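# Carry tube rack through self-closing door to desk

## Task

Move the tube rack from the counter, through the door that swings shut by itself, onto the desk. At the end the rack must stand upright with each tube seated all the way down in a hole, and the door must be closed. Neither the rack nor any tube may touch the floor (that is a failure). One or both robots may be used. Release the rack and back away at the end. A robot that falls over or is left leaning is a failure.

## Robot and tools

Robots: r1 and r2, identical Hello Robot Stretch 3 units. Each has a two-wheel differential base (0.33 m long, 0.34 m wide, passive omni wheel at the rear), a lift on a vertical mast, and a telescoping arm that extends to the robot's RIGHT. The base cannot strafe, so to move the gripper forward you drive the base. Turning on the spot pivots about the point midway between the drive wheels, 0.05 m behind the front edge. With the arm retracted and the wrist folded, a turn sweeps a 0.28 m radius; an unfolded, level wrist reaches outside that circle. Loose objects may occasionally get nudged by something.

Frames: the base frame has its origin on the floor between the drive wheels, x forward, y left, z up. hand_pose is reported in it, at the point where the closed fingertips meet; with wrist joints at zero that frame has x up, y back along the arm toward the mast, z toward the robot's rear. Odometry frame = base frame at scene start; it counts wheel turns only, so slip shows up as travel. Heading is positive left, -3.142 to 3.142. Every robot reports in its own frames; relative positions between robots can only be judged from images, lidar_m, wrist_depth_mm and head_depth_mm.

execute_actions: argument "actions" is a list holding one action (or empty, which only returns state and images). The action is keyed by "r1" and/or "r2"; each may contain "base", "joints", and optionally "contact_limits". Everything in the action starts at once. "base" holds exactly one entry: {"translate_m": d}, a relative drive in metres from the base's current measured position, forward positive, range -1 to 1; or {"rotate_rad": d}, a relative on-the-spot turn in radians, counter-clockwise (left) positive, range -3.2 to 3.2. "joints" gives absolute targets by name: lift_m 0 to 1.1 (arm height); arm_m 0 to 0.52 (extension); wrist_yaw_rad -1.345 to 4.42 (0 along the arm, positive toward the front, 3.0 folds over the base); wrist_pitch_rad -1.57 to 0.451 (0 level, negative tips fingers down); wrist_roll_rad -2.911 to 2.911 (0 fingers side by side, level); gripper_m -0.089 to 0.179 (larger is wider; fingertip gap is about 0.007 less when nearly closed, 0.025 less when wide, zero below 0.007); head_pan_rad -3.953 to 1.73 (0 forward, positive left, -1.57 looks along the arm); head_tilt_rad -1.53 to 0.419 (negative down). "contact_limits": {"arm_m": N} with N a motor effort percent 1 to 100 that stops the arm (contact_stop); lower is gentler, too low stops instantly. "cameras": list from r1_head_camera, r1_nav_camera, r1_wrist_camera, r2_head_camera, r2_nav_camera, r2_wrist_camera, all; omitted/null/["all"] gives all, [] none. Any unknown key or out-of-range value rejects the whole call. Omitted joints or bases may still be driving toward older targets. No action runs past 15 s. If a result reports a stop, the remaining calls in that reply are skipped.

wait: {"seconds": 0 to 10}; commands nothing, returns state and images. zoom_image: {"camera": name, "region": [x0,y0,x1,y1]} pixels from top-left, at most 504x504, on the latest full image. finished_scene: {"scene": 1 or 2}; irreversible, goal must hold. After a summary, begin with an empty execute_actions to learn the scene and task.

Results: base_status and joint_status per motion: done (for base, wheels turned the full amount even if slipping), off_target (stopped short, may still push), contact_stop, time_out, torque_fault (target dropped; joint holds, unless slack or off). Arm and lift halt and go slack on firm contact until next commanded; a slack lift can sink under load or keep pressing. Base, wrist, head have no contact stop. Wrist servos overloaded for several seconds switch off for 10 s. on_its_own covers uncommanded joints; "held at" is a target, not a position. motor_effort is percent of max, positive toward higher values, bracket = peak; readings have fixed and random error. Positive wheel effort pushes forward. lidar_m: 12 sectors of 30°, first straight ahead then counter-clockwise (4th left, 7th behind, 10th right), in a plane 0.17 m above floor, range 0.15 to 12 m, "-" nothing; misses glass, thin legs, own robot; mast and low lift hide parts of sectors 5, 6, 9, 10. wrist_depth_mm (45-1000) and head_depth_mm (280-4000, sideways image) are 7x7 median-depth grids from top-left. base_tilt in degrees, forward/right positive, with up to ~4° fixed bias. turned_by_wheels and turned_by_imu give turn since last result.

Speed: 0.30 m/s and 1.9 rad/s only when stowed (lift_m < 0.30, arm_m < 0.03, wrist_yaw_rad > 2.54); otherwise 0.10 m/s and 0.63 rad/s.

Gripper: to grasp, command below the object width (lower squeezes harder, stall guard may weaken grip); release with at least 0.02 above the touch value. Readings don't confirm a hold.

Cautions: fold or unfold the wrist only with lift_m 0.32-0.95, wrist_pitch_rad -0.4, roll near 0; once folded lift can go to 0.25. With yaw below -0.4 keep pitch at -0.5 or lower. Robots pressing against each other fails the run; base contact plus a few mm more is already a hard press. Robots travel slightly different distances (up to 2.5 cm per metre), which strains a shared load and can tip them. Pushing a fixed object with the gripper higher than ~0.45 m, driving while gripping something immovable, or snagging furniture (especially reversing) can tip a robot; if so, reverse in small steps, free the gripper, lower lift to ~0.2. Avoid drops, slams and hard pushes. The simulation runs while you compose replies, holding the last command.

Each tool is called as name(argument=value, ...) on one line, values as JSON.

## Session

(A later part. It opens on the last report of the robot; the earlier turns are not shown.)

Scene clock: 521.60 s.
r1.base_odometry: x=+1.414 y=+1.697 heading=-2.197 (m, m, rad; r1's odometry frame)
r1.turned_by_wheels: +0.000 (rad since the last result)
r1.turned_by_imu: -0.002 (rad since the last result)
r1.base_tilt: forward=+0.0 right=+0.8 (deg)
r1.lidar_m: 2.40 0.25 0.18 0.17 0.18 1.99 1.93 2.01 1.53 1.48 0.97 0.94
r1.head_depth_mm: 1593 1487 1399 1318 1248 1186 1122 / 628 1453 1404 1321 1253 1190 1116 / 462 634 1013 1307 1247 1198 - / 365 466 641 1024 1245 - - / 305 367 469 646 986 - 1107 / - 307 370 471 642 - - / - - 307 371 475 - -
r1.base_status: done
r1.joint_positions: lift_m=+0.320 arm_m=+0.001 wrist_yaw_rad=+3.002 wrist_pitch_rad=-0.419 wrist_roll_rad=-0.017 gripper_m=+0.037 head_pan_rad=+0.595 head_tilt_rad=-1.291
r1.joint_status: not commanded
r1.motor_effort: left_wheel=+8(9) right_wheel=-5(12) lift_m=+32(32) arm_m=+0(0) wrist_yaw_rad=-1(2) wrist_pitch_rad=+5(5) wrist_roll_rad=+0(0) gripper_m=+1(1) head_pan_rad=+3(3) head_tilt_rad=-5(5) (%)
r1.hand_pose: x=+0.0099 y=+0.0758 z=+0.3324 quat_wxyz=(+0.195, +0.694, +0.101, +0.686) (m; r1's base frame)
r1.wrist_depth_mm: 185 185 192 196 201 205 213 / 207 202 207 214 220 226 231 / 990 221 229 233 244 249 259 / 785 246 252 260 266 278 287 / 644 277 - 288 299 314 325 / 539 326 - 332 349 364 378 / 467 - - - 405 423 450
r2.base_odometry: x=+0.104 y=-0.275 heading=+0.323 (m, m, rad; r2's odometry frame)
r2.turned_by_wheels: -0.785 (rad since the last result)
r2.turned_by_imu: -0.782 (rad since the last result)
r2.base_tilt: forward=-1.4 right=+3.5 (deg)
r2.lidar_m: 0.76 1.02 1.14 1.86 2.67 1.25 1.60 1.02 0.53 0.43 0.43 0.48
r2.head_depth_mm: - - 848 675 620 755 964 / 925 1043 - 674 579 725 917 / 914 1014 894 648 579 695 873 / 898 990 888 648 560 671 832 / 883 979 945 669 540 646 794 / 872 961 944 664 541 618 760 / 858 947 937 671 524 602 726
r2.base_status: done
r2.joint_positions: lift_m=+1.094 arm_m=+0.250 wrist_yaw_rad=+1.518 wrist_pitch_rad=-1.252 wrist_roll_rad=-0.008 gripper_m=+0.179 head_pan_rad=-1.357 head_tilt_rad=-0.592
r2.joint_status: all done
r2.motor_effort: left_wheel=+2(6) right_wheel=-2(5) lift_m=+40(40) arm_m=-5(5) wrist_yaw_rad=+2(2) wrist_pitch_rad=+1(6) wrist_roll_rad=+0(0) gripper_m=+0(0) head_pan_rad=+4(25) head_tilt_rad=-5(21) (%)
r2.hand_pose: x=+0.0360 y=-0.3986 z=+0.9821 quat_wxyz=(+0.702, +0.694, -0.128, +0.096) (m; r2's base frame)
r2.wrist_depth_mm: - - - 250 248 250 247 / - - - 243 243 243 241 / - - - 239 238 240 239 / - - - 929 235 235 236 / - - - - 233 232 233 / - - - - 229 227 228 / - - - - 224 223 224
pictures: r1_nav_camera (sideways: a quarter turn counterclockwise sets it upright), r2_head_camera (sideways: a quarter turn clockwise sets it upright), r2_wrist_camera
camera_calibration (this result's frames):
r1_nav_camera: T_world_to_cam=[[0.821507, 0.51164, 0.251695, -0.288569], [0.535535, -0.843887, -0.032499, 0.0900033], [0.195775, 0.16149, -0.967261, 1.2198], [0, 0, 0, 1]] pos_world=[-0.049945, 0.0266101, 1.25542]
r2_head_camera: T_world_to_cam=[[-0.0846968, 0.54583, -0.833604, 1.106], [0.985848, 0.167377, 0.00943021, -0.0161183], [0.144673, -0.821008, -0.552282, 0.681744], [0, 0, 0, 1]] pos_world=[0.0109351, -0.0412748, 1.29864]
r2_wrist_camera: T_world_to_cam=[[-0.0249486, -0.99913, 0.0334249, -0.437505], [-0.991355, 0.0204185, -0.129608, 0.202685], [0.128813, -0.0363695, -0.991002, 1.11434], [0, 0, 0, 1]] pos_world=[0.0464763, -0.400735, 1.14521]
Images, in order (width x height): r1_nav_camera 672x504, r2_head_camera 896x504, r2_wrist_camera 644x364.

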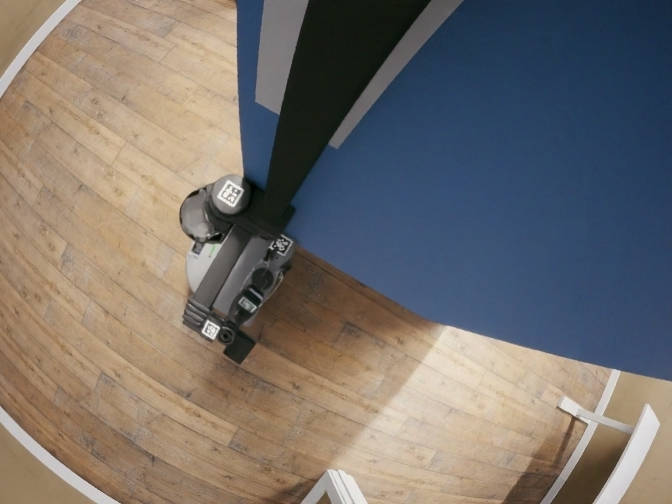

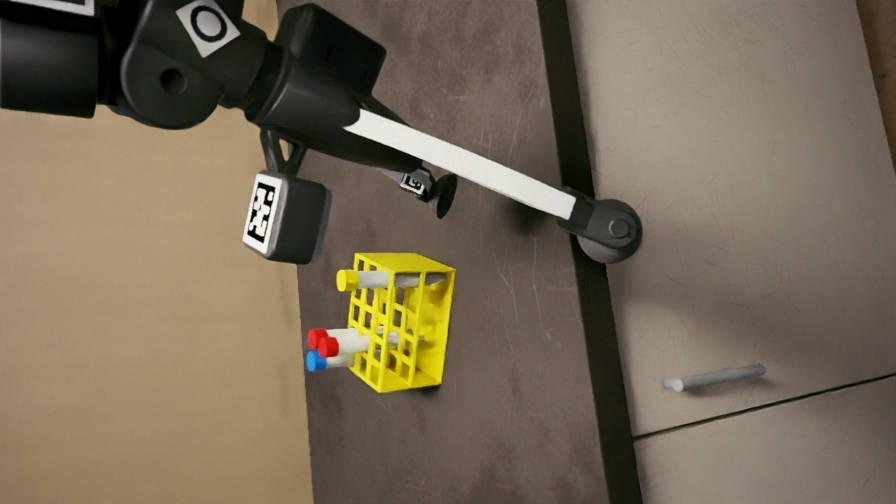

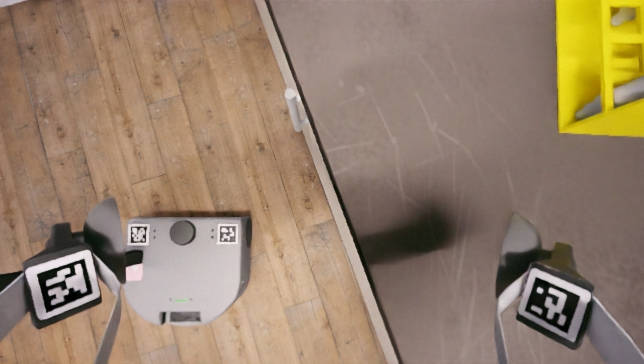

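execute_actions(actions=[{"r2":{"joints":{"arm_m":0.46,"lift_m":1.07}}}], cameras=["r2_head_camera","r2_wrist_camera"])

Scene clock: 535.30 s.
r1.base_odometry: x=+1.414 y=+1.697 heading=-2.197 (m, m, rad; r1's odometry frame)
r1.turned_by_wheels: +0.000 (rad since the last result)
r1.turned_by_imu: -0.001 (rad since the last result)
r1.base_tilt: forward=-0.1 right=+0.8 (deg)
r1.lidar_m: 2.39 0.25 0.18 0.17 0.18 1.99 1.93 2.01 1.53 1.48 0.97 0.94
r1.head_depth_mm: 1588 1491 1400 1321 1246 1186 1120 / 628 1458 1399 1323 1251 1193 1114 / 461 635 1012 1307 1250 1199 - / 365 465 641 1025 1249 - - / 305 368 469 645 985 - 1113 / - 307 370 472 643 - - / - - 307 371 474 - -
r1.base_status: not commanded
r1.joint_positions: lift_m=+0.320 arm_m=+0.001 wrist_yaw_rad=+3.002 wrist_pitch_rad=-0.419 wrist_roll_rad=-0.017 gripper_m=+0.037 head_pan_rad=+0.595 head_tilt_rad=-1.291
r1.joint_status: not commanded
r1.motor_effort: left_wheel=+8(8) right_wheel=-5(6) lift_m=+32(32) arm_m=+0(0) wrist_yaw_rad=-1(1) wrist_pitch_rad=+5(5) wrist_roll_rad=+0(0) gripper_m=+1(1) head_pan_rad=+4(4) head_tilt_rad=-5(5) (%)
r1.hand_pose: x=+0.0099 y=+0.0758 z=+0.3324 quat_wxyz=(+0.195, +0.694, +0.101, +0.686) (m; r1's base frame)
r1.wrist_depth_mm: 185 186 192 195 201 206 211 / 206 202 208 214 219 224 232 / 966 221 228 235 241 248 253 / 785 245 255 259 267 278 289 / 629 276 - 290 299 316 326 / 537 329 - 332 352 358 382 / 460 - - - 414 427 451
r2.base_odometry: x=+0.104 y=-0.275 heading=+0.323 (m, m, rad; r2's odometry frame)
r2.turned_by_wheels: +0.000 (rad since the last result)
r2.turned_by_imu: -0.001 (rad since the last result)
r2.base_tilt: forward=-1.4 right=+3.5 (deg)
r2.lidar_m: 0.76 1.02 1.14 1.86 2.67 1.24 1.60 1.02 0.53 0.43 0.43 0.48
r2.head_depth_mm: - 1072 944 675 620 756 967 / 906 - 894 674 579 725 915 / 913 986 1000 647 579 697 873 / 897 994 942 648 559 673 829 / 885 979 940 667 540 647 793 / 870 962 944 665 540 618 758 / 859 945 943 673 523 601 726
r2.base_status: not commanded
r2.joint_positions: lift_m=+1.071 arm_m=+0.460 wrist_yaw_rad=+1.518 wrist_pitch_rad=-1.252 wrist_roll_rad=-0.008 gripper_m=+0.179 head_pan_rad=-1.357 head_tilt_rad=-0.593
r2.joint_status: all done
r2.motor_effort: left_wheel=+2(2) right_wheel=-2(2) lift_m=+10(34) arm_m=+5(3) wrist_yaw_rad=+1(2) wrist_pitch_rad=+1(1) wrist_roll_rad=-1(0) gripper_m=+0(0) head_pan_rad=+3(3) head_tilt_rad=-5(5) (%)
r2.hand_pose: x=+0.0360 y=-0.6079 z=+0.9586 quat_wxyz=(+0.702, +0.694, -0.128, +0.096) (m; r2's base frame)
r2.wrist_depth_mm: 220 221 222 143 218 225 223 / 217 217 217 150 160 219 219 / 213 214 214 211 214 215 215 / 209 210 211 211 211 212 211 / 208 207 207 208 209 209 208 / - 202 203 204 203 205 206 / - 201 200 200 202 201 200
pictures: r2_head_camera (sideways: a quarter turn clockwise sets it upright), r2_wrist_camera
camera_calibration (this result's frames):
r2_head_camera: T_world_to_cam=[[-0.0847485, 0.546033, -0.833466, 1.10582], [0.985846, 0.167388, 0.00941879, -0.0161035], [0.144655, -0.820871, -0.55249, 0.682016], [0, 0, 0, 1]] pos_world=[0.0109355, -0.041274, 1.29863]
r2_wrist_camera: T_world_to_cam=[[-0.0249439, -0.99913, 0.0334248, -0.645808], [-0.991355, 0.0204139, -0.129608, 0.203902], [0.128813, -0.0363688, -0.991002, 1.08338], [0, 0, 0, 1]] pos_world=[0.0464763, -0.610008, 1.12165]
Images, in order (width x height): r2_head_camera 896x504, r2_wrist_camera 644x364.

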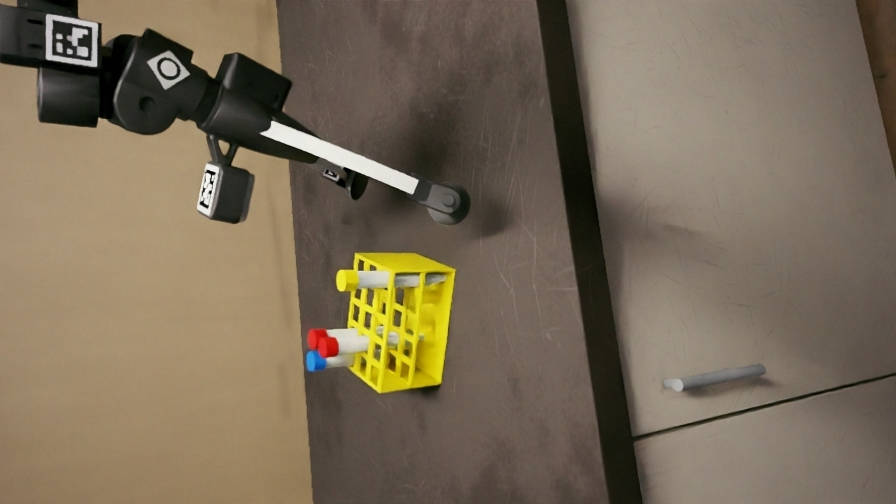

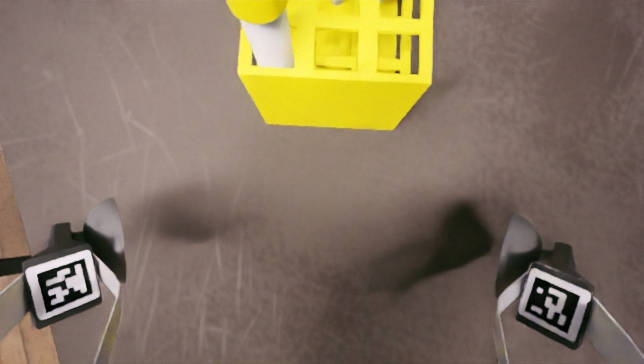

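execute_actions(actions=[{"r2":{"base":{"translate_m":0.12},"joints":{"arm_m":0.471,"head_pan_rad":-1.5}}}], cameras=["r2_head_camera","r2_wrist_camera"])

Scene clock: 545.57 s.
r1.base_odometry: x=+1.414 y=+1.697 heading=-2.197 (m, m, rad; r1's odometry frame)
r1.turned_by_wheels: +0.000 (rad since the last result)
r1.turned_by_imu: -0.001 (rad since the last result)
r1.base_tilt: forward=+0.0 right=+0.8 (deg)
r1.lidar_m: 2.40 0.25 0.18 0.17 0.18 2.00 1.93 2.01 1.53 1.48 0.96 0.94
r1.head_depth_mm: 1590 1498 1401 1323 1245 1179 1121 / 629 1449 1395 1319 1245 1195 1117 / 462 635 1010 1311 1247 1201 - / 365 465 640 1023 1252 - - / 305 367 469 646 985 - 1112 / - 307 369 471 643 - - / - - 308 371 474 - -
r1.base_status: not commanded
r1.joint_positions: lift_m=+0.320 arm_m=+0.001 wrist_yaw_rad=+3.002 wrist_pitch_rad=-0.419 wrist_roll_rad=-0.017 gripper_m=+0.037 head_pan_rad=+0.595 head_tilt_rad=-1.291
r1.joint_status: not commanded
r1.motor_effort: left_wheel=+9(8) right_wheel=-6(5) lift_m=+33(32) arm_m=+0(0) wrist_yaw_rad=-1(2) wrist_pitch_rad=+5(5) wrist_roll_rad=+0(0) gripper_m=+1(1) head_pan_rad=+3(4) head_tilt_rad=-5(5) (%)
r1.hand_pose: x=+0.0099 y=+0.0758 z=+0.3324 quat_wxyz=(+0.195, +0.694, +0.101, +0.686) (m; r1's base frame)
r1.wrist_depth_mm: 185 185 192 196 201 205 211 / 205 201 209 214 220 225 232 / 976 219 230 234 241 249 259 / 797 243 253 260 268 278 285 / 643 277 - 290 300 316 328 / 538 329 - 332 345 364 379 / 465 - - - 413 419 447
r2.base_odometry: x=+0.218 y=-0.237 heading=+0.324 (m, m, rad; r2's odometry frame)
r2.turned_by_wheels: +0.000 (rad since the last result)
r2.turned_by_imu: -0.001 (rad since the last result)
r2.base_tilt: forward=-1.4 right=+3.5 (deg)
r2.lidar_m: 0.69 0.90 1.01 1.65 2.71 1.34 1.71 0.93 0.48 0.39 0.39 0.43
r2.head_depth_mm: - 1119 941 673 627 779 1022 / 969 1061 944 675 578 723 926 / - - 944 673 559 671 846 / 890 974 942 631 541 626 778 / 869 954 940 644 523 579 718 / 846 927 944 675 523 554 666 / 821 904 952 674 522 523 623
r2.base_status: done
r2.joint_positions: lift_m=+1.071 arm_m=+0.471 wrist_yaw_rad=+1.518 wrist_pitch_rad=-1.252 wrist_roll_rad=-0.008 gripper_m=+0.179 head_pan_rad=-1.493 head_tilt_rad=-0.593
r2.joint_status: all done
r2.motor_effort: left_wheel=+2(4) right_wheel=-2(3) lift_m=+10(9) arm_m=+5(10) wrist_yaw_rad=+2(3) wrist_pitch_rad=+1(1) wrist_roll_rad=+0(0) gripper_m=+0(0) head_pan_rad=-4(19) head_tilt_rad=-6(5) (%)
r2.hand_pose: x=+0.0360 y=-0.6189 z=+0.9586 quat_wxyz=(+0.702, +0.694, -0.128, +0.096) (m; r2's base frame)
r2.wrist_depth_mm: 220 221 221 224 93 223 223 / 218 218 216 140 95 219 220 / 212 213 213 90 91 216 216 / 209 211 207 136 207 211 212 / 207 207 203 168 206 210 210 / - 202 168 164 202 204 205 / 201 199 128 138 199 201 203
pictures: r2_head_camera (sideways: a quarter turn clockwise sets it upright), r2_wrist_camera
camera_calibration (this result's frames):
r2_head_camera: T_world_to_cam=[[-0.0100405, 0.55248, -0.833466, 1.10537], [0.999432, 0.0323722, 0.00941878, -0.0161863], [0.0321848, -0.832898, -0.552491, 0.682702], [0, 0, 0, 1]] pos_world=[0.00530288, -0.0415486, 1.29863]
r2_wrist_camera: T_world_to_cam=[[-0.024944, -0.99913, 0.0334249, -0.656799], [-0.991355, 0.0204139, -0.129608, 0.204126], [0.128813, -0.0363689, -0.991002, 1.08298], [0, 0, 0, 1]] pos_world=[0.0464763, -0.621007, 1.12165]
Images, in order (width x height): r2_head_camera 896x504, r2_wrist_camera 644x364.

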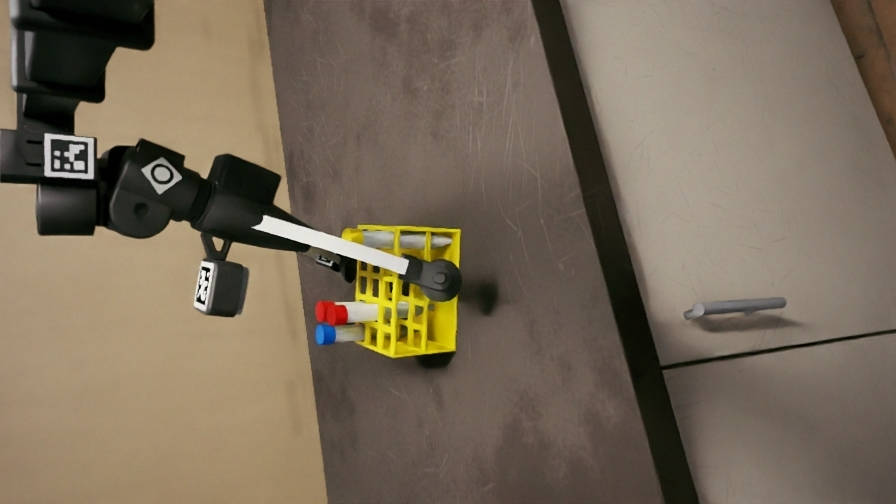

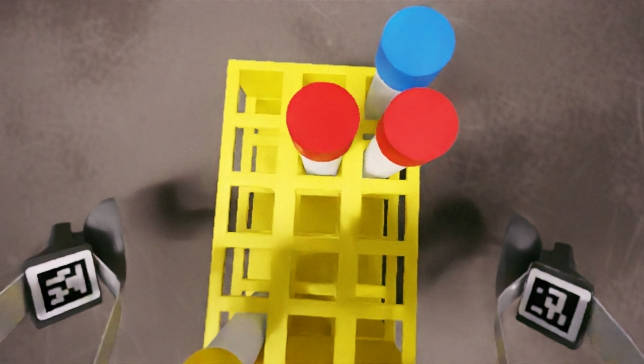

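execute_actions(actions=[{"r2":{"base":{"translate_m":0.01},"joints":{"gripper_m":0.115}}}], cameras=["r2_head_camera","r2_wrist_camera"])

zoom_image(camera="r2_head_camera", region=[250, 170, 500, 380])

Scene clock: 557.60 s.
r1.base_odometry: x=+1.414 y=+1.697 heading=-2.197 (m, m, rad; r1's odometry frame)
r1.turned_by_wheels: +0.000 (rad since the last result)
r1.turned_by_imu: -0.001 (rad since the last result)
r1.base_tilt: forward=-0.1 right=+0.9 (deg)
r1.lidar_m: 2.39 0.25 0.18 0.17 0.18 1.98 1.93 2.01 1.53 1.48 0.96 0.94
r1.head_depth_mm: 1590 1491 1404 1321 1245 1183 1122 / 629 1450 1395 1319 1248 1193 1111 / 462 635 1011 1310 1247 1202 - / 365 465 641 1024 1250 - - / 305 367 469 648 984 - 1108 / - 307 369 472 643 - - / - - 307 371 474 - -
r1.base_status: not commanded
r1.joint_positions: lift_m=+0.320 arm_m=+0.001 wrist_yaw_rad=+3.002 wrist_pitch_rad=-0.419 wrist_roll_rad=-0.017 gripper_m=+0.037 head_pan_rad=+0.595 head_tilt_rad=-1.291
r1.joint_status: not commanded
r1.motor_effort: left_wheel=+8(8) right_wheel=-5(5) lift_m=+32(32) arm_m=-1(1) wrist_yaw_rad=-2(1) wrist_pitch_rad=+5(5) wrist_roll_rad=+0(1) gripper_m=+1(0) head_pan_rad=+3(4) head_tilt_rad=-6(5) (%)
r1.hand_pose: x=+0.0099 y=+0.0758 z=+0.3324 quat_wxyz=(+0.195, +0.694, +0.101, +0.686) (m; r1's base frame)
r1.wrist_depth_mm: 186 185 191 197 200 206 210 / 206 202 209 213 219 224 233 / 985 220 229 235 240 249 257 / 803 244 253 260 270 280 285 / 648 280 - 290 296 312 327 / 547 325 - 333 352 359 377 / 458 - - - 405 419 452
r2.base_odometry: x=+0.227 y=-0.234 heading=+0.324 (m, m, rad; r2's odometry frame)
r2.turned_by_wheels: +0.000 (rad since the last result)
r2.turned_by_imu: -0.001 (rad since the last result)
r2.base_tilt: forward=-1.4 right=+3.5 (deg)
r2.lidar_m: 0.89 0.89 1.00 1.63 2.71 1.35 1.72 0.92 0.47 0.39 0.39 0.43
r2.head_depth_mm: - 1111 945 675 622 770 1015 / 969 1059 942 675 579 714 917 / - - 942 672 559 664 837 / 887 968 938 633 523 621 766 / 868 953 889 645 522 574 711 / 842 926 943 673 523 549 660 / 821 897 954 672 523 518 616
r2.base_status: done
r2.joint_positions: lift_m=+1.071 arm_m=+0.471 wrist_yaw_rad=+1.518 wrist_pitch_rad=-1.252 wrist_roll_rad=-0.008 gripper_m=+0.115 head_pan_rad=-1.493 head_tilt_rad=-0.593
r2.joint_status: all done
r2.motor_effort: left_wheel=+2(7) right_wheel=-2(4) lift_m=+10(10) arm_m=+5(5) wrist_yaw_rad=+2(3) wrist_pitch_rad=+1(1) wrist_roll_rad=-1(1) gripper_m=-1(96) head_pan_rad=-4(3) head_tilt_rad=-6(5) (%)
r2.hand_pose: x=+0.0360 y=-0.6189 z=+0.9586 quat_wxyz=(+0.702, +0.694, -0.128, +0.096) (m; r2's base frame)
r2.wrist_depth_mm: 219 222 220 224 223 223 223 / 216 217 217 217 92 219 220 / 214 213 212 90 93 214 217 / 210 209 208 134 89 211 212 / 206 205 203 167 204 209 209 / 202 - 200 132 165 206 207 / 200 200 129 129 199 203 201
pictures: r2_head_camera (sideways: a quarter turn clockwise sets it upright), r2_wrist_camera
camera_calibration (this result's frames):
r2_head_camera: T_world_to_cam=[[-0.0100293, 0.55248, -0.833466, 1.10537], [0.999432, 0.032352, 0.00941879, -0.0161863], [0.032168, -0.832898, -0.55249, 0.682702], [0, 0, 0, 1]] pos_world=[0.00530204, -0.0415486, 1.29863]
r2_wrist_camera: T_world_to_cam=[[-0.0249441, -0.99913, 0.0334249, -0.656799], [-0.991355, 0.0204141, -0.129608, 0.204126], [0.128813, -0.0363689, -0.991002, 1.08298], [0, 0, 0, 1]] pos_world=[0.0464763, -0.621007, 1.12165]
Images, in order (width x height): r2_head_camera 896x504, r2_wrist_camera 644x364.

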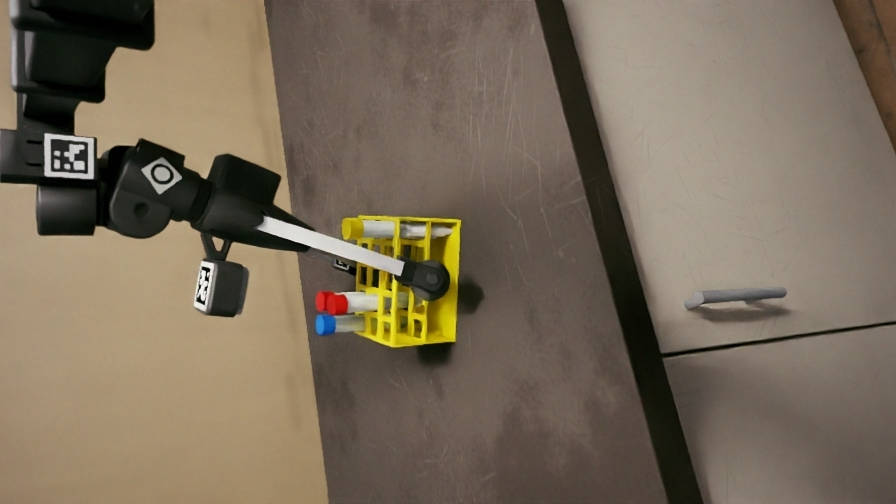

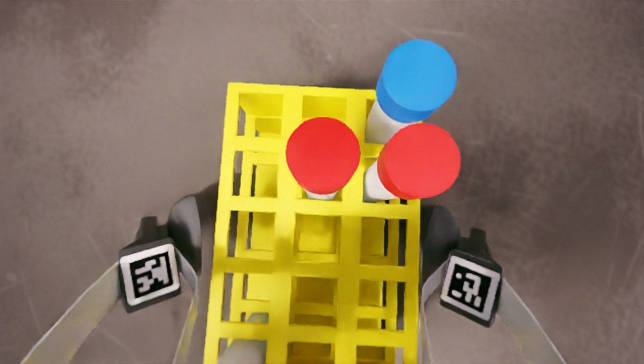

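Region (250, 170, 500, 380) of r2_head_camera's 896x504 image, scaled by 2.016, with more detail than that image has; it fills the top 423 rows of this view, and the rest is white.

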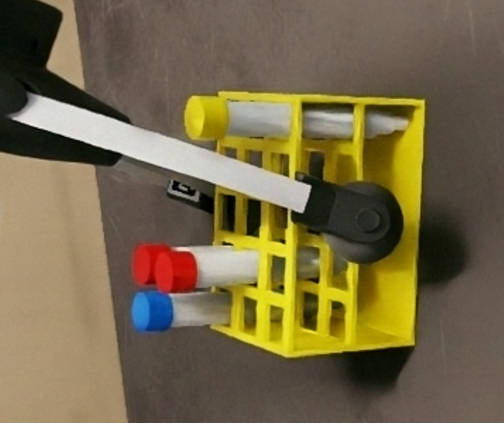

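execute_actions(actions=[{"r2":{"joints":{"lift_m":1.081,"arm_m":0.473}}}], cameras=[])

execute_actions(actions=[{"r2":{"joints":{"gripper_m":0.06}}}], cameras=["r2_head_camera","r2_wrist_camera"])

zoom_image(camera="r2_head_camera", region=[250, 170, 500, 380])

Scene clock: 575.83 s.
r1.base_odometry: x=+1.414 y=+1.697 heading=-2.197 (m, m, rad; r1's odometry frame)
r1.turned_by_wheels: +0.000 (rad since the last result)
r1.turned_by_imu: -0.001 (rad since the last result)
r1.base_tilt: forward=+0.0 right=+0.8 (deg)
r1.lidar_m: 2.39 0.25 0.18 0.17 0.18 1.99 1.93 2.01 1.53 1.48 0.97 0.94
r1.head_depth_mm: 1588 1491 1402 1318 1245 1180 1121 / 628 1450 1400 1326 1247 1192 1117 / 462 633 1012 1309 1252 1204 - / 365 465 640 1027 1250 - - / 306 367 469 647 985 - 1108 / - 307 369 472 642 - - / - - 307 371 474 - -
r1.base_status: not commanded
r1.joint_positions: lift_m=+0.320 arm_m=+0.001 wrist_yaw_rad=+3.002 wrist_pitch_rad=-0.419 wrist_roll_rad=-0.017 gripper_m=+0.037 head_pan_rad=+0.595 head_tilt_rad=-1.291
r1.joint_status: not commanded
r1.motor_effort: left_wheel=+9(9) right_wheel=-5(5) lift_m=+32(32) arm_m=-1(0) wrist_yaw_rad=-2(2) wrist_pitch_rad=+5(5) wrist_roll_rad=+0(0) gripper_m=+0(0) head_pan_rad=+4(4) head_tilt_rad=-5(5) (%)
r1.hand_pose: x=+0.0099 y=+0.0758 z=+0.3324 quat_wxyz=(+0.195, +0.694, +0.101, +0.686) (m; r1's base frame)
r1.wrist_depth_mm: 186 185 193 197 201 205 212 / 207 203 210 213 219 224 232 / 985 221 228 235 241 249 258 / 799 243 256 260 266 277 289 / 642 277 - 290 300 314 328 / 545 329 - 330 348 360 380 / 466 - - - 411 421 455
r2.base_odometry: x=+0.227 y=-0.234 heading=+0.324 (m, m, rad; r2's odometry frame)
r2.turned_by_wheels: +0.000 (rad since the last result)
r2.turned_by_imu: -0.001 (rad since the last result)
r2.base_tilt: forward=-1.4 right=+3.5 (deg)
r2.lidar_m: 0.90 0.89 1.00 1.64 2.71 1.35 1.72 0.92 0.47 0.39 0.39 0.43
r2.head_depth_mm: - 1103 942 674 622 771 1012 / 983 1062 943 674 579 713 919 / - - 946 673 558 665 837 / 887 963 945 633 522 620 769 / 867 948 893 645 522 576 711 / 846 926 939 671 523 547 661 / 819 897 953 672 523 517 618
r2.base_status: not commanded
r2.joint_positions: lift_m=+1.080 arm_m=+0.473 wrist_yaw_rad=+1.518 wrist_pitch_rad=-1.252 wrist_roll_rad=-0.008 gripper_m=+0.115 head_pan_rad=-1.493 head_tilt_rad=-0.593
r2.joint_status: all done
r2.motor_effort: left_wheel=+2(2) right_wheel=-2(2) lift_m=+40(38) arm_m=+6(3) wrist_yaw_rad=+2(2) wrist_pitch_rad=+1(1) wrist_roll_rad=+0(0) gripper_m=+0(0) head_pan_rad=-3(4) head_tilt_rad=-5(5) (%)
r2.hand_pose: x=+0.0360 y=-0.6209 z=+0.9681 quat_wxyz=(+0.702, +0.694, -0.128, +0.096) (m; r2's base frame)
r2.wrist_depth_mm: 231 231 232 232 234 234 233 / 228 226 226 227 102 230 228 / 223 223 223 147 110 225 224 / 220 220 218 143 99 221 221 / 216 217 213 144 178 218 218 / 212 - 175 141 175 213 214 / 210 208 138 138 211 209 210
pictures: none
No camera images: the call's "cameras" was empty. Leave "cameras" out to get every camera's image.

Scene clock: 576.87 s.
r1.base_odometry: x=+1.414 y=+1.697 heading=-2.197 (m, m, rad; r1's odometry frame)
r1.turned_by_wheels: +0.000 (rad since the last result)
r1.turned_by_imu: +0.000 (rad since the last result)
r1.base_tilt: forward=-0.1 right=+0.8 (deg)
r1.lidar_m: 2.40 0.25 0.18 0.17 0.18 2.00 1.93 2.01 1.53 1.48 0.96 0.94
r1.head_depth_mm: 1575 1493 1401 1318 1249 1180 1120 / 628 1452 1402 1318 1246 1193 1119 / 461 634 1011 1309 1253 1204 - / 365 465 641 1020 1252 - - / 306 367 468 646 984 - 1107 / - 307 369 471 643 - - / - - 308 371 474 - -
r1.base_status: not commanded
r1.joint_positions: lift_m=+0.320 arm_m=+0.001 wrist_yaw_rad=+3.002 wrist_pitch_rad=-0.419 wrist_roll_rad=-0.017 gripper_m=+0.037 head_pan_rad=+0.595 head_tilt_rad=-1.291
r1.joint_status: not commanded
r1.motor_effort: left_wheel=+9(9) right_wheel=-5(5) lift_m=+32(32) arm_m=-1(0) wrist_yaw_rad=-2(2) wrist_pitch_rad=+5(5) wrist_roll_rad=+0(0) gripper_m=+0(0) head_pan_rad=+3(3) head_tilt_rad=-6(5) (%)
r1.hand_pose: x=+0.0099 y=+0.0758 z=+0.3324 quat_wxyz=(+0.195, +0.694, +0.101, +0.686) (m; r1's base frame)
r1.wrist_depth_mm: 186 186 192 196 200 206 211 / 206 202 208 214 220 225 233 / - 222 229 234 242 250 256 / 798 245 253 263 267 278 288 / 647 277 - 292 299 315 327 / 549 327 - 334 350 365 379 / 469 - - - 414 421 445
r2.base_odometry: x=+0.227 y=-0.234 heading=+0.324 (m, m, rad; r2's odometry frame)
r2.turned_by_wheels: +0.000 (rad since the last result)
r2.turned_by_imu: +0.000 (rad since the last result)
r2.base_tilt: forward=-1.3 right=+3.5 (deg)
r2.lidar_m: 0.89 0.89 1.00 1.64 2.72 1.35 1.73 0.92 0.47 0.39 0.39 0.43
r2.head_depth_mm: - 1101 943 675 622 771 1013 / 979 1062 944 674 579 713 920 / - - 945 671 560 665 838 / 890 966 940 645 523 621 768 / 866 947 891 647 523 575 711 / 844 927 943 673 523 547 658 / 819 899 952 672 523 517 616
r2.base_status: not commanded
r2.joint_positions: lift_m=+1.080 arm_m=+0.473 wrist_yaw_rad=+1.518 wrist_pitch_rad=-1.252 wrist_roll_rad=-0.008 gripper_m=+0.061 head_pan_rad=-1.493 head_tilt_rad=-0.593
r2.joint_status: all done
r2.motor_effort: left_wheel=+2(2) right_wheel=-2(2) lift_m=+40(40) arm_m=+5(5) wrist_yaw_rad=+2(2) wrist_pitch_rad=+1(1) wrist_roll_rad=+0(0) gripper_m=-14(100) head_pan_rad=-4(4) head_tilt_rad=-5(5) (%)
r2.hand_pose: x=+0.0358 y=-0.6209 z=+0.9681 quat_wxyz=(+0.702, +0.694, -0.127, +0.096) (m; r2's base frame)
r2.wrist_depth_mm: 230 229 231 232 231 232 233 / 225 227 227 227 101 228 228 / 224 222 222 99 106 226 224 / 218 219 215 142 98 221 221 / 214 216 176 174 175 218 218 / 212 213 207 139 170 213 215 / 209 210 135 135 209 211 210
pictures: r2_head_camera (sideways: a quarter turn clockwise sets it upright), r2_wrist_camera
camera_calibration (this result's frames):
r2_head_camera: T_world_to_cam=[[-0.0100277, 0.55248, -0.833466, 1.10537], [0.999432, 0.0323491, 0.00941879, -0.0161863], [0.0321656, -0.832898, -0.55249, 0.682702], [0, 0, 0, 1]] pos_world=[0.00530192, -0.0415486, 1.29863]
r2_wrist_camera: T_world_to_cam=[[-0.0249154, -0.999131, 0.0334016, -0.659081], [-0.991462, 0.0204186, -0.128789, 0.204408], [0.127995, -0.0363252, -0.991109, 1.09253], [0, 0, 0, 1]] pos_world=[0.0464038, -0.622996, 1.13115]
Images, in order (width x height): r2_head_camera 896x504, r2_wrist_camera 644x364.

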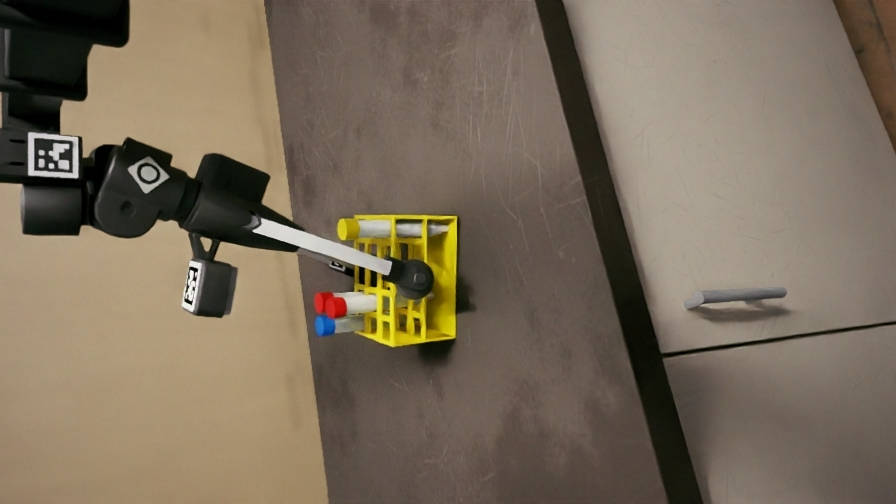

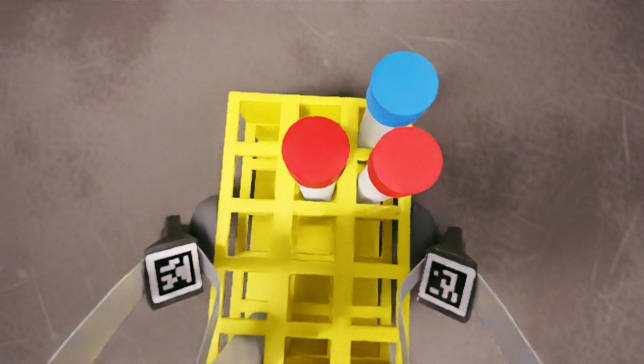

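Region (250, 170, 500, 380) of r2_head_camera's 896x504 image, scaled by 2.016, with more detail than that image has; it fills the top 423 rows of this view, and the rest is white.

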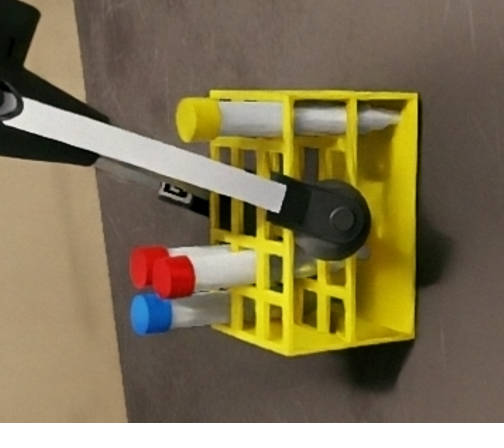

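execute_actions(actions=[{"r2":{"joints":{"gripper_m":0.04}}}], cameras=[])

execute_actions(actions=[{"r2":{"joints":{"lift_m":1.1}}}], cameras=["r2_head_camera","r2_wrist_camera"])

zoom_image(camera="r2_head_camera", region=[250, 170, 500, 380])

Scene clock: 585.37 s.
r1.base_odometry: x=+1.414 y=+1.697 heading=-2.197 (m, m, rad; r1's odometry frame)
r1.turned_by_wheels: +0.000 (rad since the last result)
r1.turned_by_imu: -0.001 (rad since the last result)
r1.base_tilt: forward=+0.0 right=+0.8 (deg)
r1.lidar_m: 2.40 0.25 0.18 0.17 0.18 1.99 1.93 2.00 1.53 1.48 0.97 0.94
r1.head_depth_mm: 1584 1491 1401 1321 1245 1179 1126 / 629 1449 1404 1315 1245 1190 1118 / 462 636 1010 1309 1246 1201 - / 365 465 641 1024 1247 - - / 305 367 469 645 983 - 1112 / - 307 369 471 642 - - / - - 307 371 474 - -
r1.base_status: not commanded
r1.joint_positions: lift_m=+0.320 arm_m=+0.001 wrist_yaw_rad=+3.002 wrist_pitch_rad=-0.419 wrist_roll_rad=-0.017 gripper_m=+0.037 head_pan_rad=+0.595 head_tilt_rad=-1.291
r1.joint_status: not commanded
r1.motor_effort: left_wheel=+10(8) right_wheel=-5(6) lift_m=+32(33) arm_m=+0(1) wrist_yaw_rad=-2(1) wrist_pitch_rad=+5(5) wrist_roll_rad=+0(0) gripper_m=+0(0) head_pan_rad=+3(4) head_tilt_rad=-5(5) (%)
r1.hand_pose: x=+0.0099 y=+0.0758 z=+0.3324 quat_wxyz=(+0.195, +0.694, +0.101, +0.686) (m; r1's base frame)
r1.wrist_depth_mm: 186 185 192 196 200 205 211 / 207 202 209 213 219 226 231 / 965 219 229 235 241 248 257 / 792 243 251 261 269 277 286 / 647 278 - 291 298 314 327 / 546 329 - 335 349 362 377 / 465 - - - 412 423 454
r2.base_odometry: x=+0.227 y=-0.234 heading=+0.324 (m, m, rad; r2's odometry frame)
r2.turned_by_wheels: +0.000 (rad since the last result)
r2.turned_by_imu: -0.001 (rad since the last result)
r2.base_tilt: forward=-1.4 right=+3.5 (deg)
r2.lidar_m: 0.89 0.89 1.00 1.64 2.71 1.35 1.72 0.91 0.47 0.39 0.39 0.43
r2.head_depth_mm: - 1103 950 673 622 770 1012 / 980 1061 946 676 579 715 916 / - - 944 674 559 664 837 / 889 969 939 644 524 620 768 / 870 948 893 647 524 574 710 / 843 926 941 673 523 549 659 / 818 901 954 672 523 518 616
r2.base_status: not commanded
r2.joint_positions: lift_m=+1.080 arm_m=+0.473 wrist_yaw_rad=+1.518 wrist_pitch_rad=-1.253 wrist_roll_rad=-0.008 gripper_m=+0.041 head_pan_rad=-1.493 head_tilt_rad=-0.593
r2.joint_status: all done
r2.motor_effort: left_wheel=+2(2) right_wheel=-2(2) lift_m=+40(40) arm_m=+6(6) wrist_yaw_rad=+2(2) wrist_pitch_rad=+1(1) wrist_roll_rad=+0(0) gripper_m=-20(98) head_pan_rad=-5(3) head_tilt_rad=-5(5) (%)
r2.hand_pose: x=+0.0358 y=-0.6209 z=+0.9681 quat_wxyz=(+0.702, +0.694, -0.127, +0.096) (m; r2's base frame)
r2.wrist_depth_mm: 230 232 230 232 234 233 231 / 227 226 227 228 99 228 229 / 223 222 223 97 106 224 224 / 218 220 216 140 98 220 222 / 216 215 175 173 174 218 218 / 213 212 168 137 169 214 214 / 210 210 135 133 209 210 209
pictures: none
No camera images: the call's "cameras" was empty. Leave "cameras" out to get every camera's image.

Scene clock: 586.27 s.
r1.base_odometry: x=+1.414 y=+1.697 heading=-2.197 (m, m, rad; r1's odometry frame)
r1.turned_by_wheels: +0.000 (rad since the last result)
r1.turned_by_imu: +0.000 (rad since the last result)
r1.base_tilt: forward=+0.0 right=+0.9 (deg)
r1.lidar_m: 2.40 0.25 0.18 0.17 0.18 1.99 1.92 2.01 1.53 1.48 0.96 0.94
r1.head_depth_mm: 1589 1494 1401 1320 1250 1183 1123 / 628 1457 1397 1321 1247 1194 1117 / 461 633 1014 1314 1245 1201 - / 365 465 641 1024 1246 - - / 306 368 469 647 985 - 1110 / - 307 369 472 643 - - / - - 307 371 474 - -
r1.base_status: not commanded
r1.joint_positions: lift_m=+0.320 arm_m=+0.001 wrist_yaw_rad=+3.002 wrist_pitch_rad=-0.419 wrist_roll_rad=-0.017 gripper_m=+0.037 head_pan_rad=+0.595 head_tilt_rad=-1.291
r1.joint_status: not commanded
r1.motor_effort: left_wheel=+9(8) right_wheel=-5(5) lift_m=+32(32) arm_m=-1(1) wrist_yaw_rad=-1(2) wrist_pitch_rad=+5(6) wrist_roll_rad=+0(0) gripper_m=+1(1) head_pan_rad=+3(3) head_tilt_rad=-5(5) (%)
r1.hand_pose: x=+0.0099 y=+0.0758 z=+0.3324 quat_wxyz=(+0.195, +0.694, +0.101, +0.686) (m; r1's base frame)
r1.wrist_depth_mm: 187 185 192 196 200 206 210 / 206 202 208 213 219 224 231 / 988 220 231 236 241 249 258 / 795 246 251 260 268 275 287 / 637 280 - 291 297 315 329 / 544 327 - 336 347 360 379 / 471 - - - 407 423 451
r2.base_odometry: x=+0.227 y=-0.234 heading=+0.324 (m, m, rad; r2's odometry frame)
r2.turned_by_wheels: +0.000 (rad since the last result)
r2.turned_by_imu: +0.000 (rad since the last result)
r2.base_tilt: forward=-1.4 right=+3.5 (deg)
r2.lidar_m: 0.89 0.89 1.00 1.63 2.71 1.35 1.72 0.92 0.47 0.39 0.39 0.43
r2.head_depth_mm: 1014 1098 944 673 621 772 1006 / 970 1057 943 675 578 715 917 / - 1050 941 675 559 665 836 / 890 970 848 647 523 620 769 / 867 954 805 647 524 574 710 / 842 925 943 672 522 548 658 / 822 901 954 673 523 517 616
r2.base_status: not commanded
r2.joint_positions: lift_m=+1.099 arm_m=+0.473 wrist_yaw_rad=+1.518 wrist_pitch_rad=-1.253 wrist_roll_rad=-0.008 gripper_m=+0.041 head_pan_rad=-1.493 head_tilt_rad=-0.593
r2.joint_status: all done
r2.motor_effort: left_wheel=+2(2) right_wheel=-2(2) lift_m=+41(42) arm_m=+6(5) wrist_yaw_rad=+2(3) wrist_pitch_rad=+1(1) wrist_roll_rad=+0(0) gripper_m=-20(20) head_pan_rad=-3(3) head_tilt_rad=-5(5) (%)
r2.hand_pose: x=+0.0357 y=-0.6208 z=+0.9870 quat_wxyz=(+0.702, +0.694, -0.127, +0.096) (m; r2's base frame)
r2.wrist_depth_mm: 250 252 251 252 252 254 253 / 246 246 247 246 99 249 249 / 243 242 239 143 105 244 245 / 239 237 214 140 98 241 239 / 234 234 173 172 174 236 235 / 231 232 168 136 169 231 233 / 227 229 134 133 228 228 230
pictures: r2_head_camera (sideways: a quarter turn clockwise sets it upright), r2_wrist_camera
camera_calibration (this result's frames):
r2_head_camera: T_world_to_cam=[[-0.010026, 0.55248, -0.833466, 1.10537], [0.999432, 0.0323461, 0.00941878, -0.0161863], [0.0321631, -0.832898, -0.552491, 0.682702], [0, 0, 0, 1]] pos_world=[0.00530179, -0.0415486, 1.29863]
r2_wrist_camera: T_world_to_cam=[[-0.0248963, -0.999132, 0.0333851, -0.659695], [-0.991537, 0.0204231, -0.128206, 0.206131], [0.127413, -0.0362945, -0.991185, 1.11143], [0, 0, 0, 1]] pos_world=[0.0463523, -0.622994, 1.15008]
Images, in order (width x height): r2_head_camera 896x504, r2_wrist_camera 644x364.

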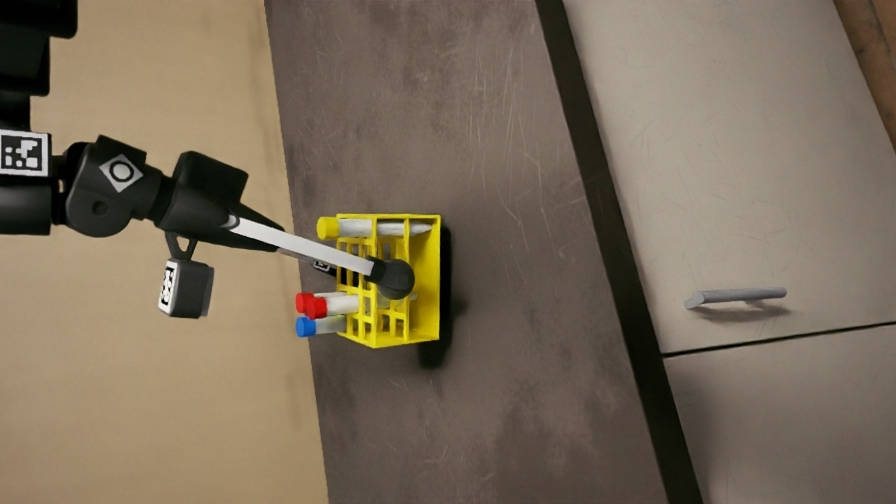

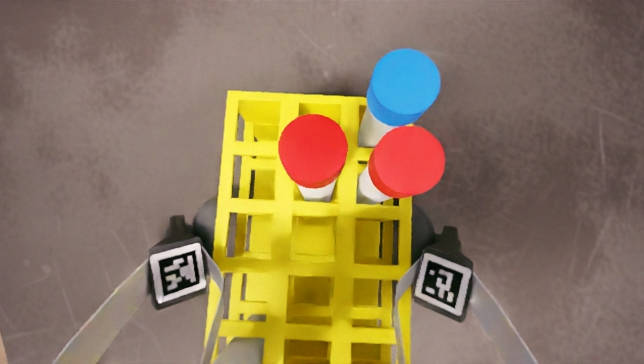

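Region (250, 170, 500, 380) of r2_head_camera's 896x504 image, scaled by 2.016, with more detail than that image has; it fills the top 423 rows of this view, and the rest is white.

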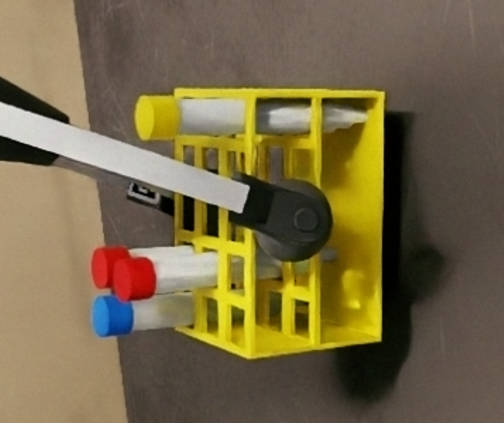

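execute_actions(actions=[{"r2":{"base":{"rotate_rad":2.24},"joints":{"arm_m":0.06,"head_pan_rad":0.0,"head_tilt_rad":-0.6}}}], cameras=["r2_nav_camera","r2_wrist_camera"])

Scene clock: 623.20 s.
r1.base_odometry: x=+1.414 y=+1.697 heading=-2.197 (m, m, rad; r1's odometry frame)
r1.turned_by_wheels: +0.000 (rad since the last result)
r1.turned_by_imu: -0.002 (rad since the last result)
r1.base_tilt: forward=-0.1 right=+0.9 (deg)
r1.lidar_m: 2.40 0.25 0.18 0.17 0.18 1.99 1.93 2.01 1.53 1.48 0.96 0.94
r1.head_depth_mm: 1580 1484 1401 1321 1251 1180 1121 / 628 1454 1405 1316 1246 1191 1117 / 462 634 1012 1305 1252 1201 - / 365 465 641 1026 1247 - - / 306 368 468 646 986 - 1111 / - 307 369 472 643 - - / - - 308 371 474 - -
r1.base_status: not commanded
r1.joint_positions: lift_m=+0.320 arm_m=+0.001 wrist_yaw_rad=+3.002 wrist_pitch_rad=-0.419 wrist_roll_rad=-0.017 gripper_m=+0.037 head_pan_rad=+0.595 head_tilt_rad=-1.291
r1.joint_status: not commanded
r1.motor_effort: left_wheel=+9(9) right_wheel=-5(5) lift_m=+32(32) arm_m=+0(1) wrist_yaw_rad=-2(1) wrist_pitch_rad=+5(5) wrist_roll_rad=+0(0) gripper_m=+1(1) head_pan_rad=+4(3) head_tilt_rad=-5(5) (%)
r1.hand_pose: x=+0.0099 y=+0.0758 z=+0.3324 quat_wxyz=(+0.195, +0.694, +0.101, +0.686) (m; r1's base frame)
r1.wrist_depth_mm: 187 185 192 196 201 205 210 / 206 201 208 213 218 225 233 / 982 220 231 234 242 249 256 / 784 246 253 260 268 278 286 / 651 277 - 292 299 313 325 / 535 326 - 333 348 362 379 / 463 - - - 413 425 449
r2.base_odometry: x=+0.227 y=-0.234 heading=+2.564 (m, m, rad; r2's odometry frame)
r2.turned_by_wheels: +2.240 (rad since the last result)
r2.turned_by_imu: +2.226 (rad since the last result)
r2.base_tilt: forward=-1.4 right=+3.5 (deg)
r2.lidar_m: 2.73 1.35 1.71 0.70 0.43 0.39 0.39 0.47 0.89 0.90 1.10 2.17
r2.head_depth_mm: 2179 2409 2660 2225 1733 1431 1215 / 2242 2461 2704 2243 1746 1427 1213 / 2302 2512 2782 2254 1745 1425 1209 / 2365 2618 2821 2227 1749 1415 1213 / 2440 2720 2935 2238 1745 1426 1213 / 2495 2808 3044 2218 1699 1429 1216 / 2505 2749 2764 1524 1653 1429 1211
r2.base_status: done
r2.joint_positions: lift_m=+1.099 arm_m=+0.060 wrist_yaw_rad=+1.519 wrist_pitch_rad=-1.255 wrist_roll_rad=-0.008 gripper_m=+0.041 head_pan_rad=-0.007 head_tilt_rad=-0.593
r2.joint_status: all done
r2.motor_effort: left_wheel=-2(5) right_wheel=+1(6) lift_m=+40(40) arm_m=-6(6) wrist_yaw_rad=+1(2) wrist_pitch_rad=+2(2) wrist_roll_rad=+0(1) gripper_m=-21(20) head_pan_rad=+4(49) head_tilt_rad=-5(5) (%)
r2.hand_pose: x=+0.0352 y=-0.2085 z=+0.9869 quat_wxyz=(+0.702, +0.695, -0.126, +0.096) (m; r2's base frame)
r2.wrist_depth_mm: - - - - - - - / - - - - 99 - - / - - - 97 105 - - / - - 215 140 99 - 907 / - - 173 173 175 - 882 / - - 136 136 169 - 818 / 771 - 133 133 - - 787
pictures: r2_nav_camera (sideways: a quarter turn counterclockwise sets it upright), r2_wrist_camera
camera_calibration (this result's frames):
r2_nav_camera: T_world_to_cam=[[0.525049, -0.0570425, 0.849158, -1.06148], [-0.00573188, -0.997966, -0.0634946, 0.136892], [0.851053, 0.0284705, -0.524308, 0.631347], [0, 0, 0, 1]] pos_world=[0.0208042, 0.058089, 1.24108]
r2_wrist_camera: T_world_to_cam=[[-0.0237326, -0.999163, 0.0333318, -0.247716], [-0.991827, 0.0193512, -0.126114, 0.194896], [0.125364, -0.0360524, -0.991456, 1.12673], [0, 0, 0, 1]] pos_world=[0.0461728, -0.210658, 1.14994]
Images, in order (width x height): r2_nav_camera 672x504, r2_wrist_camera 644x364.

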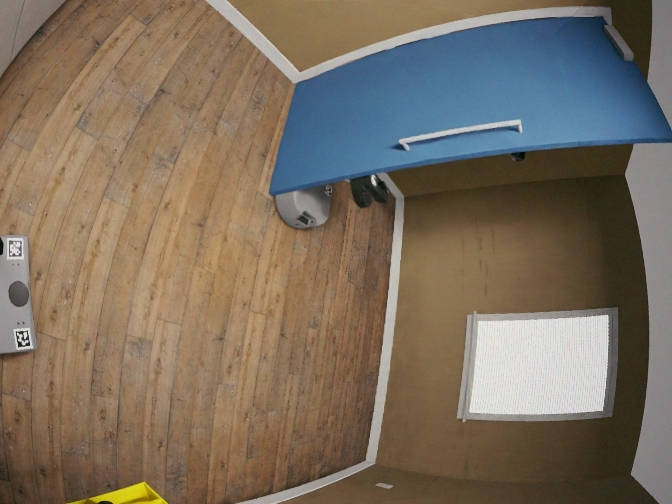

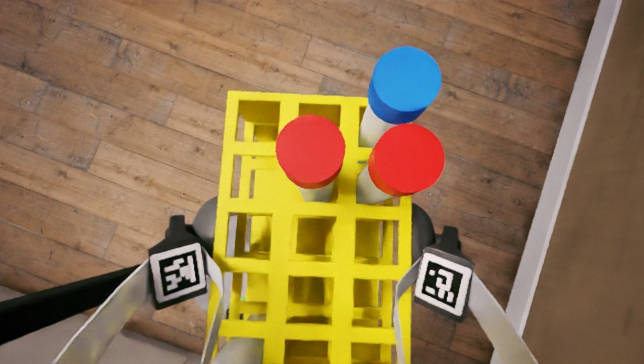

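execute_actions(actions=[{"r2":{"base":{"translate_m":1.0},"joints":{"lift_m":0.97,"arm_m":0.0,"head_tilt_rad":-1.0,"head_pan_rad":0.3}},"r1":{"joints":{"head_pan_rad":0.0,"head_tilt_rad":-0.4}}}], cameras=["r2_nav_camera","r2_head_camera","r1_head_camera"])

Scene clock: 641.33 s.
r1.base_odometry: x=+1.414 y=+1.697 heading=-2.197 (m, m, rad; r1's odometry frame)
r1.turned_by_wheels: +0.000 (rad since the last result)
r1.turned_by_imu: -0.003 (rad since the last result)
r1.base_tilt: forward=-0.1 right=+0.8 (deg)
r1.lidar_m: 2.40 0.25 0.18 0.17 0.18 0.69 1.93 2.01 1.53 1.48 0.97 0.94
r1.head_depth_mm: 2419 2587 2691 2928 2281 1756 1421 / 2423 2601 2708 2966 2306 1765 1419 / 2438 2588 2676 2987 2328 1768 1421 / 2432 2574 2715 2971 2319 1781 1427 / 2418 2618 2720 2919 2324 1778 1433 / 2456 2607 2778 2952 2354 1669 842 / 2422 2533 608 594 582 570 559
r1.base_status: not commanded
r1.joint_positions: lift_m=+0.320 arm_m=+0.001 wrist_yaw_rad=+3.002 wrist_pitch_rad=-0.419 wrist_roll_rad=-0.017 gripper_m=+0.037 head_pan_rad=+0.007 head_tilt_rad=-0.409
r1.joint_status: all done
r1.motor_effort: left_wheel=+8(8) right_wheel=-5(5) lift_m=+31(32) arm_m=+0(0) wrist_yaw_rad=-2(3) wrist_pitch_rad=+6(5) wrist_roll_rad=-1(0) gripper_m=+0(0) head_pan_rad=-3(37) head_tilt_rad=+5(52) (%)
r1.hand_pose: x=+0.0099 y=+0.0758 z=+0.3324 quat_wxyz=(+0.195, +0.694, +0.101, +0.686) (m; r1's base frame)
r1.wrist_depth_mm: 186 185 191 195 201 207 211 / 208 201 209 213 219 226 234 / - 221 231 234 240 252 257 / 794 244 254 259 267 280 287 / 639 278 - 293 299 312 327 / 536 327 - 331 346 361 378 / 463 - - - 411 422 448
r2.base_odometry: x=-0.610 y=+0.313 heading=+2.563 (m, m, rad; r2's odometry frame)
r2.turned_by_wheels: +0.000 (rad since the last result)
r2.turned_by_imu: -0.001 (rad since the last result)
r2.base_tilt: forward=-1.4 right=+3.5 (deg)
r2.lidar_m: 1.79 0.71 0.52 1.38 1.49 1.33 1.33 1.37 1.24 1.25 1.53 1.78
r2.head_depth_mm: 1634 1868 1743 1518 1352 1211 392 / 1737 1936 1732 1518 1344 1208 1095 / 1845 2006 1730 1512 1342 1208 1095 / 1983 2024 1722 1506 1334 1204 1105 / 1996 2001 1730 1501 1292 1197 1115 / 1759 1920 1714 1308 1198 1194 1098 / 1557 1778 1710 866 1142 1190 1089
r2.base_status: done
r2.joint_positions: lift_m=+0.971 arm_m=+0.000 wrist_yaw_rad=+1.519 wrist_pitch_rad=-1.255 wrist_roll_rad=-0.008 gripper_m=+0.041 head_pan_rad=+0.293 head_tilt_rad=-0.987
r2.joint_status: all done
r2.motor_effort: left_wheel=-3(5) right_wheel=+2(5) lift_m=+10(34) arm_m=-6(3) wrist_yaw_rad=+1(1) wrist_pitch_rad=+2(2) wrist_roll_rad=+0(0) gripper_m=-20(20) head_pan_rad=+3(28) head_tilt_rad=-9(44) (%)
r2.hand_pose: x=+0.0352 y=-0.1485 z=+0.8583 quat_wxyz=(+0.702, +0.695, -0.126, +0.096) (m; r2's base frame)
r2.wrist_depth_mm: 890 881 - - - - - / 798 888 - - 99 - - / - - - 97 110 - - / - - 212 140 98 - - / - - 174 172 176 - - / 975 956 136 137 169 - - / - 959 133 133 926 981 987
pictures: r1_head_camera (sideways: a quarter turn clockwise sets it upright), r2_head_camera (sideways: a quarter turn clockwise sets it upright), r2_nav_camera (sideways: a quarter turn counterclockwise sets it upright)
camera_calibration (this result's frames):
r1_head_camera: T_world_to_cam=[[-0.375959, 0.0157575, -0.926502, 1.22963], [0.00163495, 0.999865, 0.0163417, -0.0200534], [0.926635, 0.00462904, -0.375934, 0.438388], [0, 0, 0, 1]] pos_world=[0.0560977, -0.00135439, 1.30439]
r2_head_camera: T_world_to_cam=[[-0.803961, -0.207917, -0.557151, 0.750119], [-0.24462, 0.969579, -0.00884301, 0.0151774], [0.54204, 0.129181, -0.830364, 1.04099], [0, 0, 0, 1]] pos_world=[0.0425185, 0.00677028, 1.28247]
r2_nav_camera: T_world_to_cam=[[0.792431, 0.183215, 0.581795, -0.714662], [0.265859, -0.962199, -0.0591028, 0.129485], [0.548974, 0.20151, -0.811185, 1.00633], [0, 0, 0, 1]] pos_world=[-0.0205506, 0.0527427, 1.23976]
Images, in order (width x height): r1_head_camera 896x504, r2_head_camera 896x504, r2_nav_camera 672x504.

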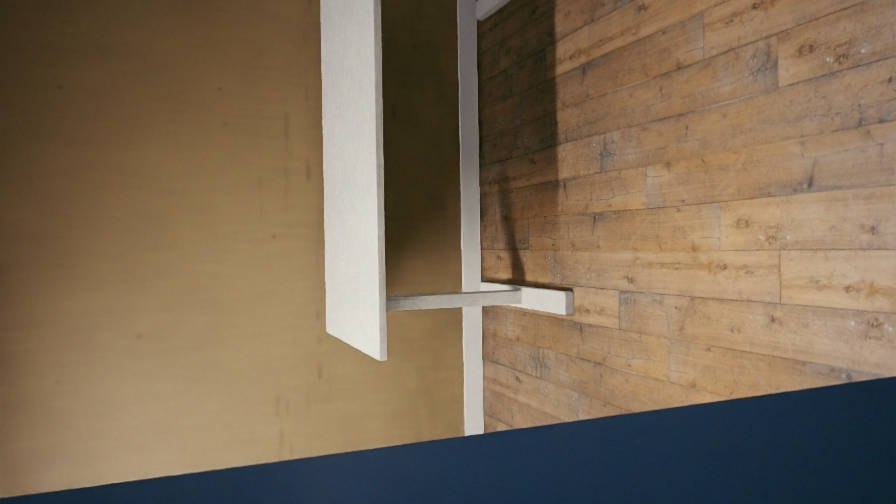

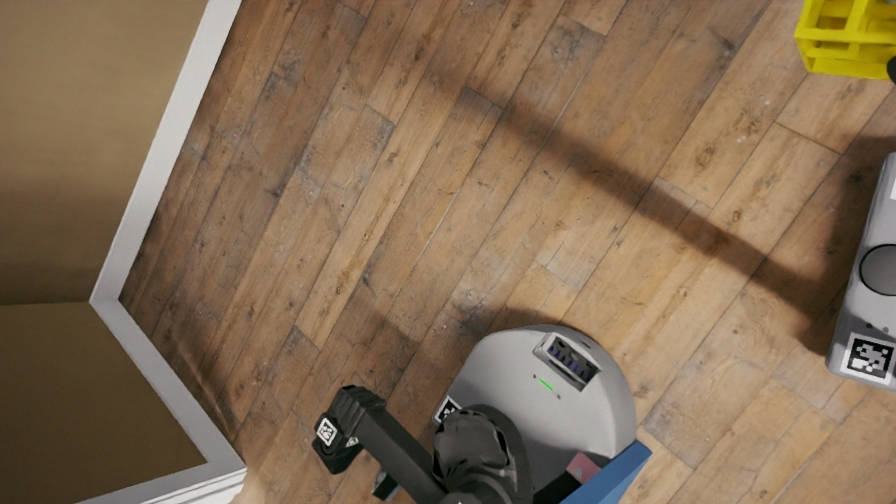

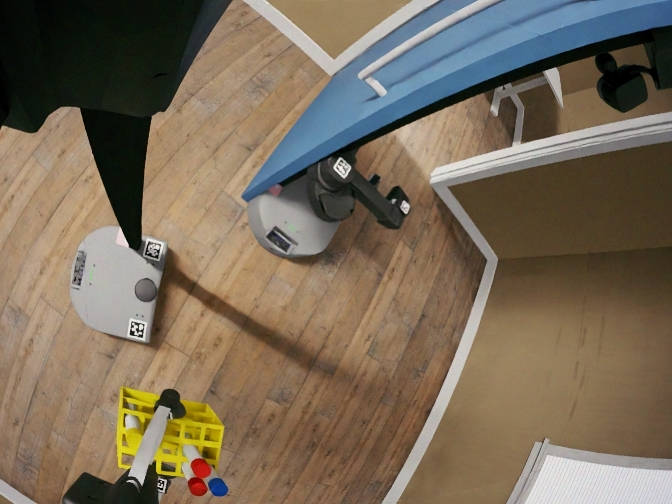

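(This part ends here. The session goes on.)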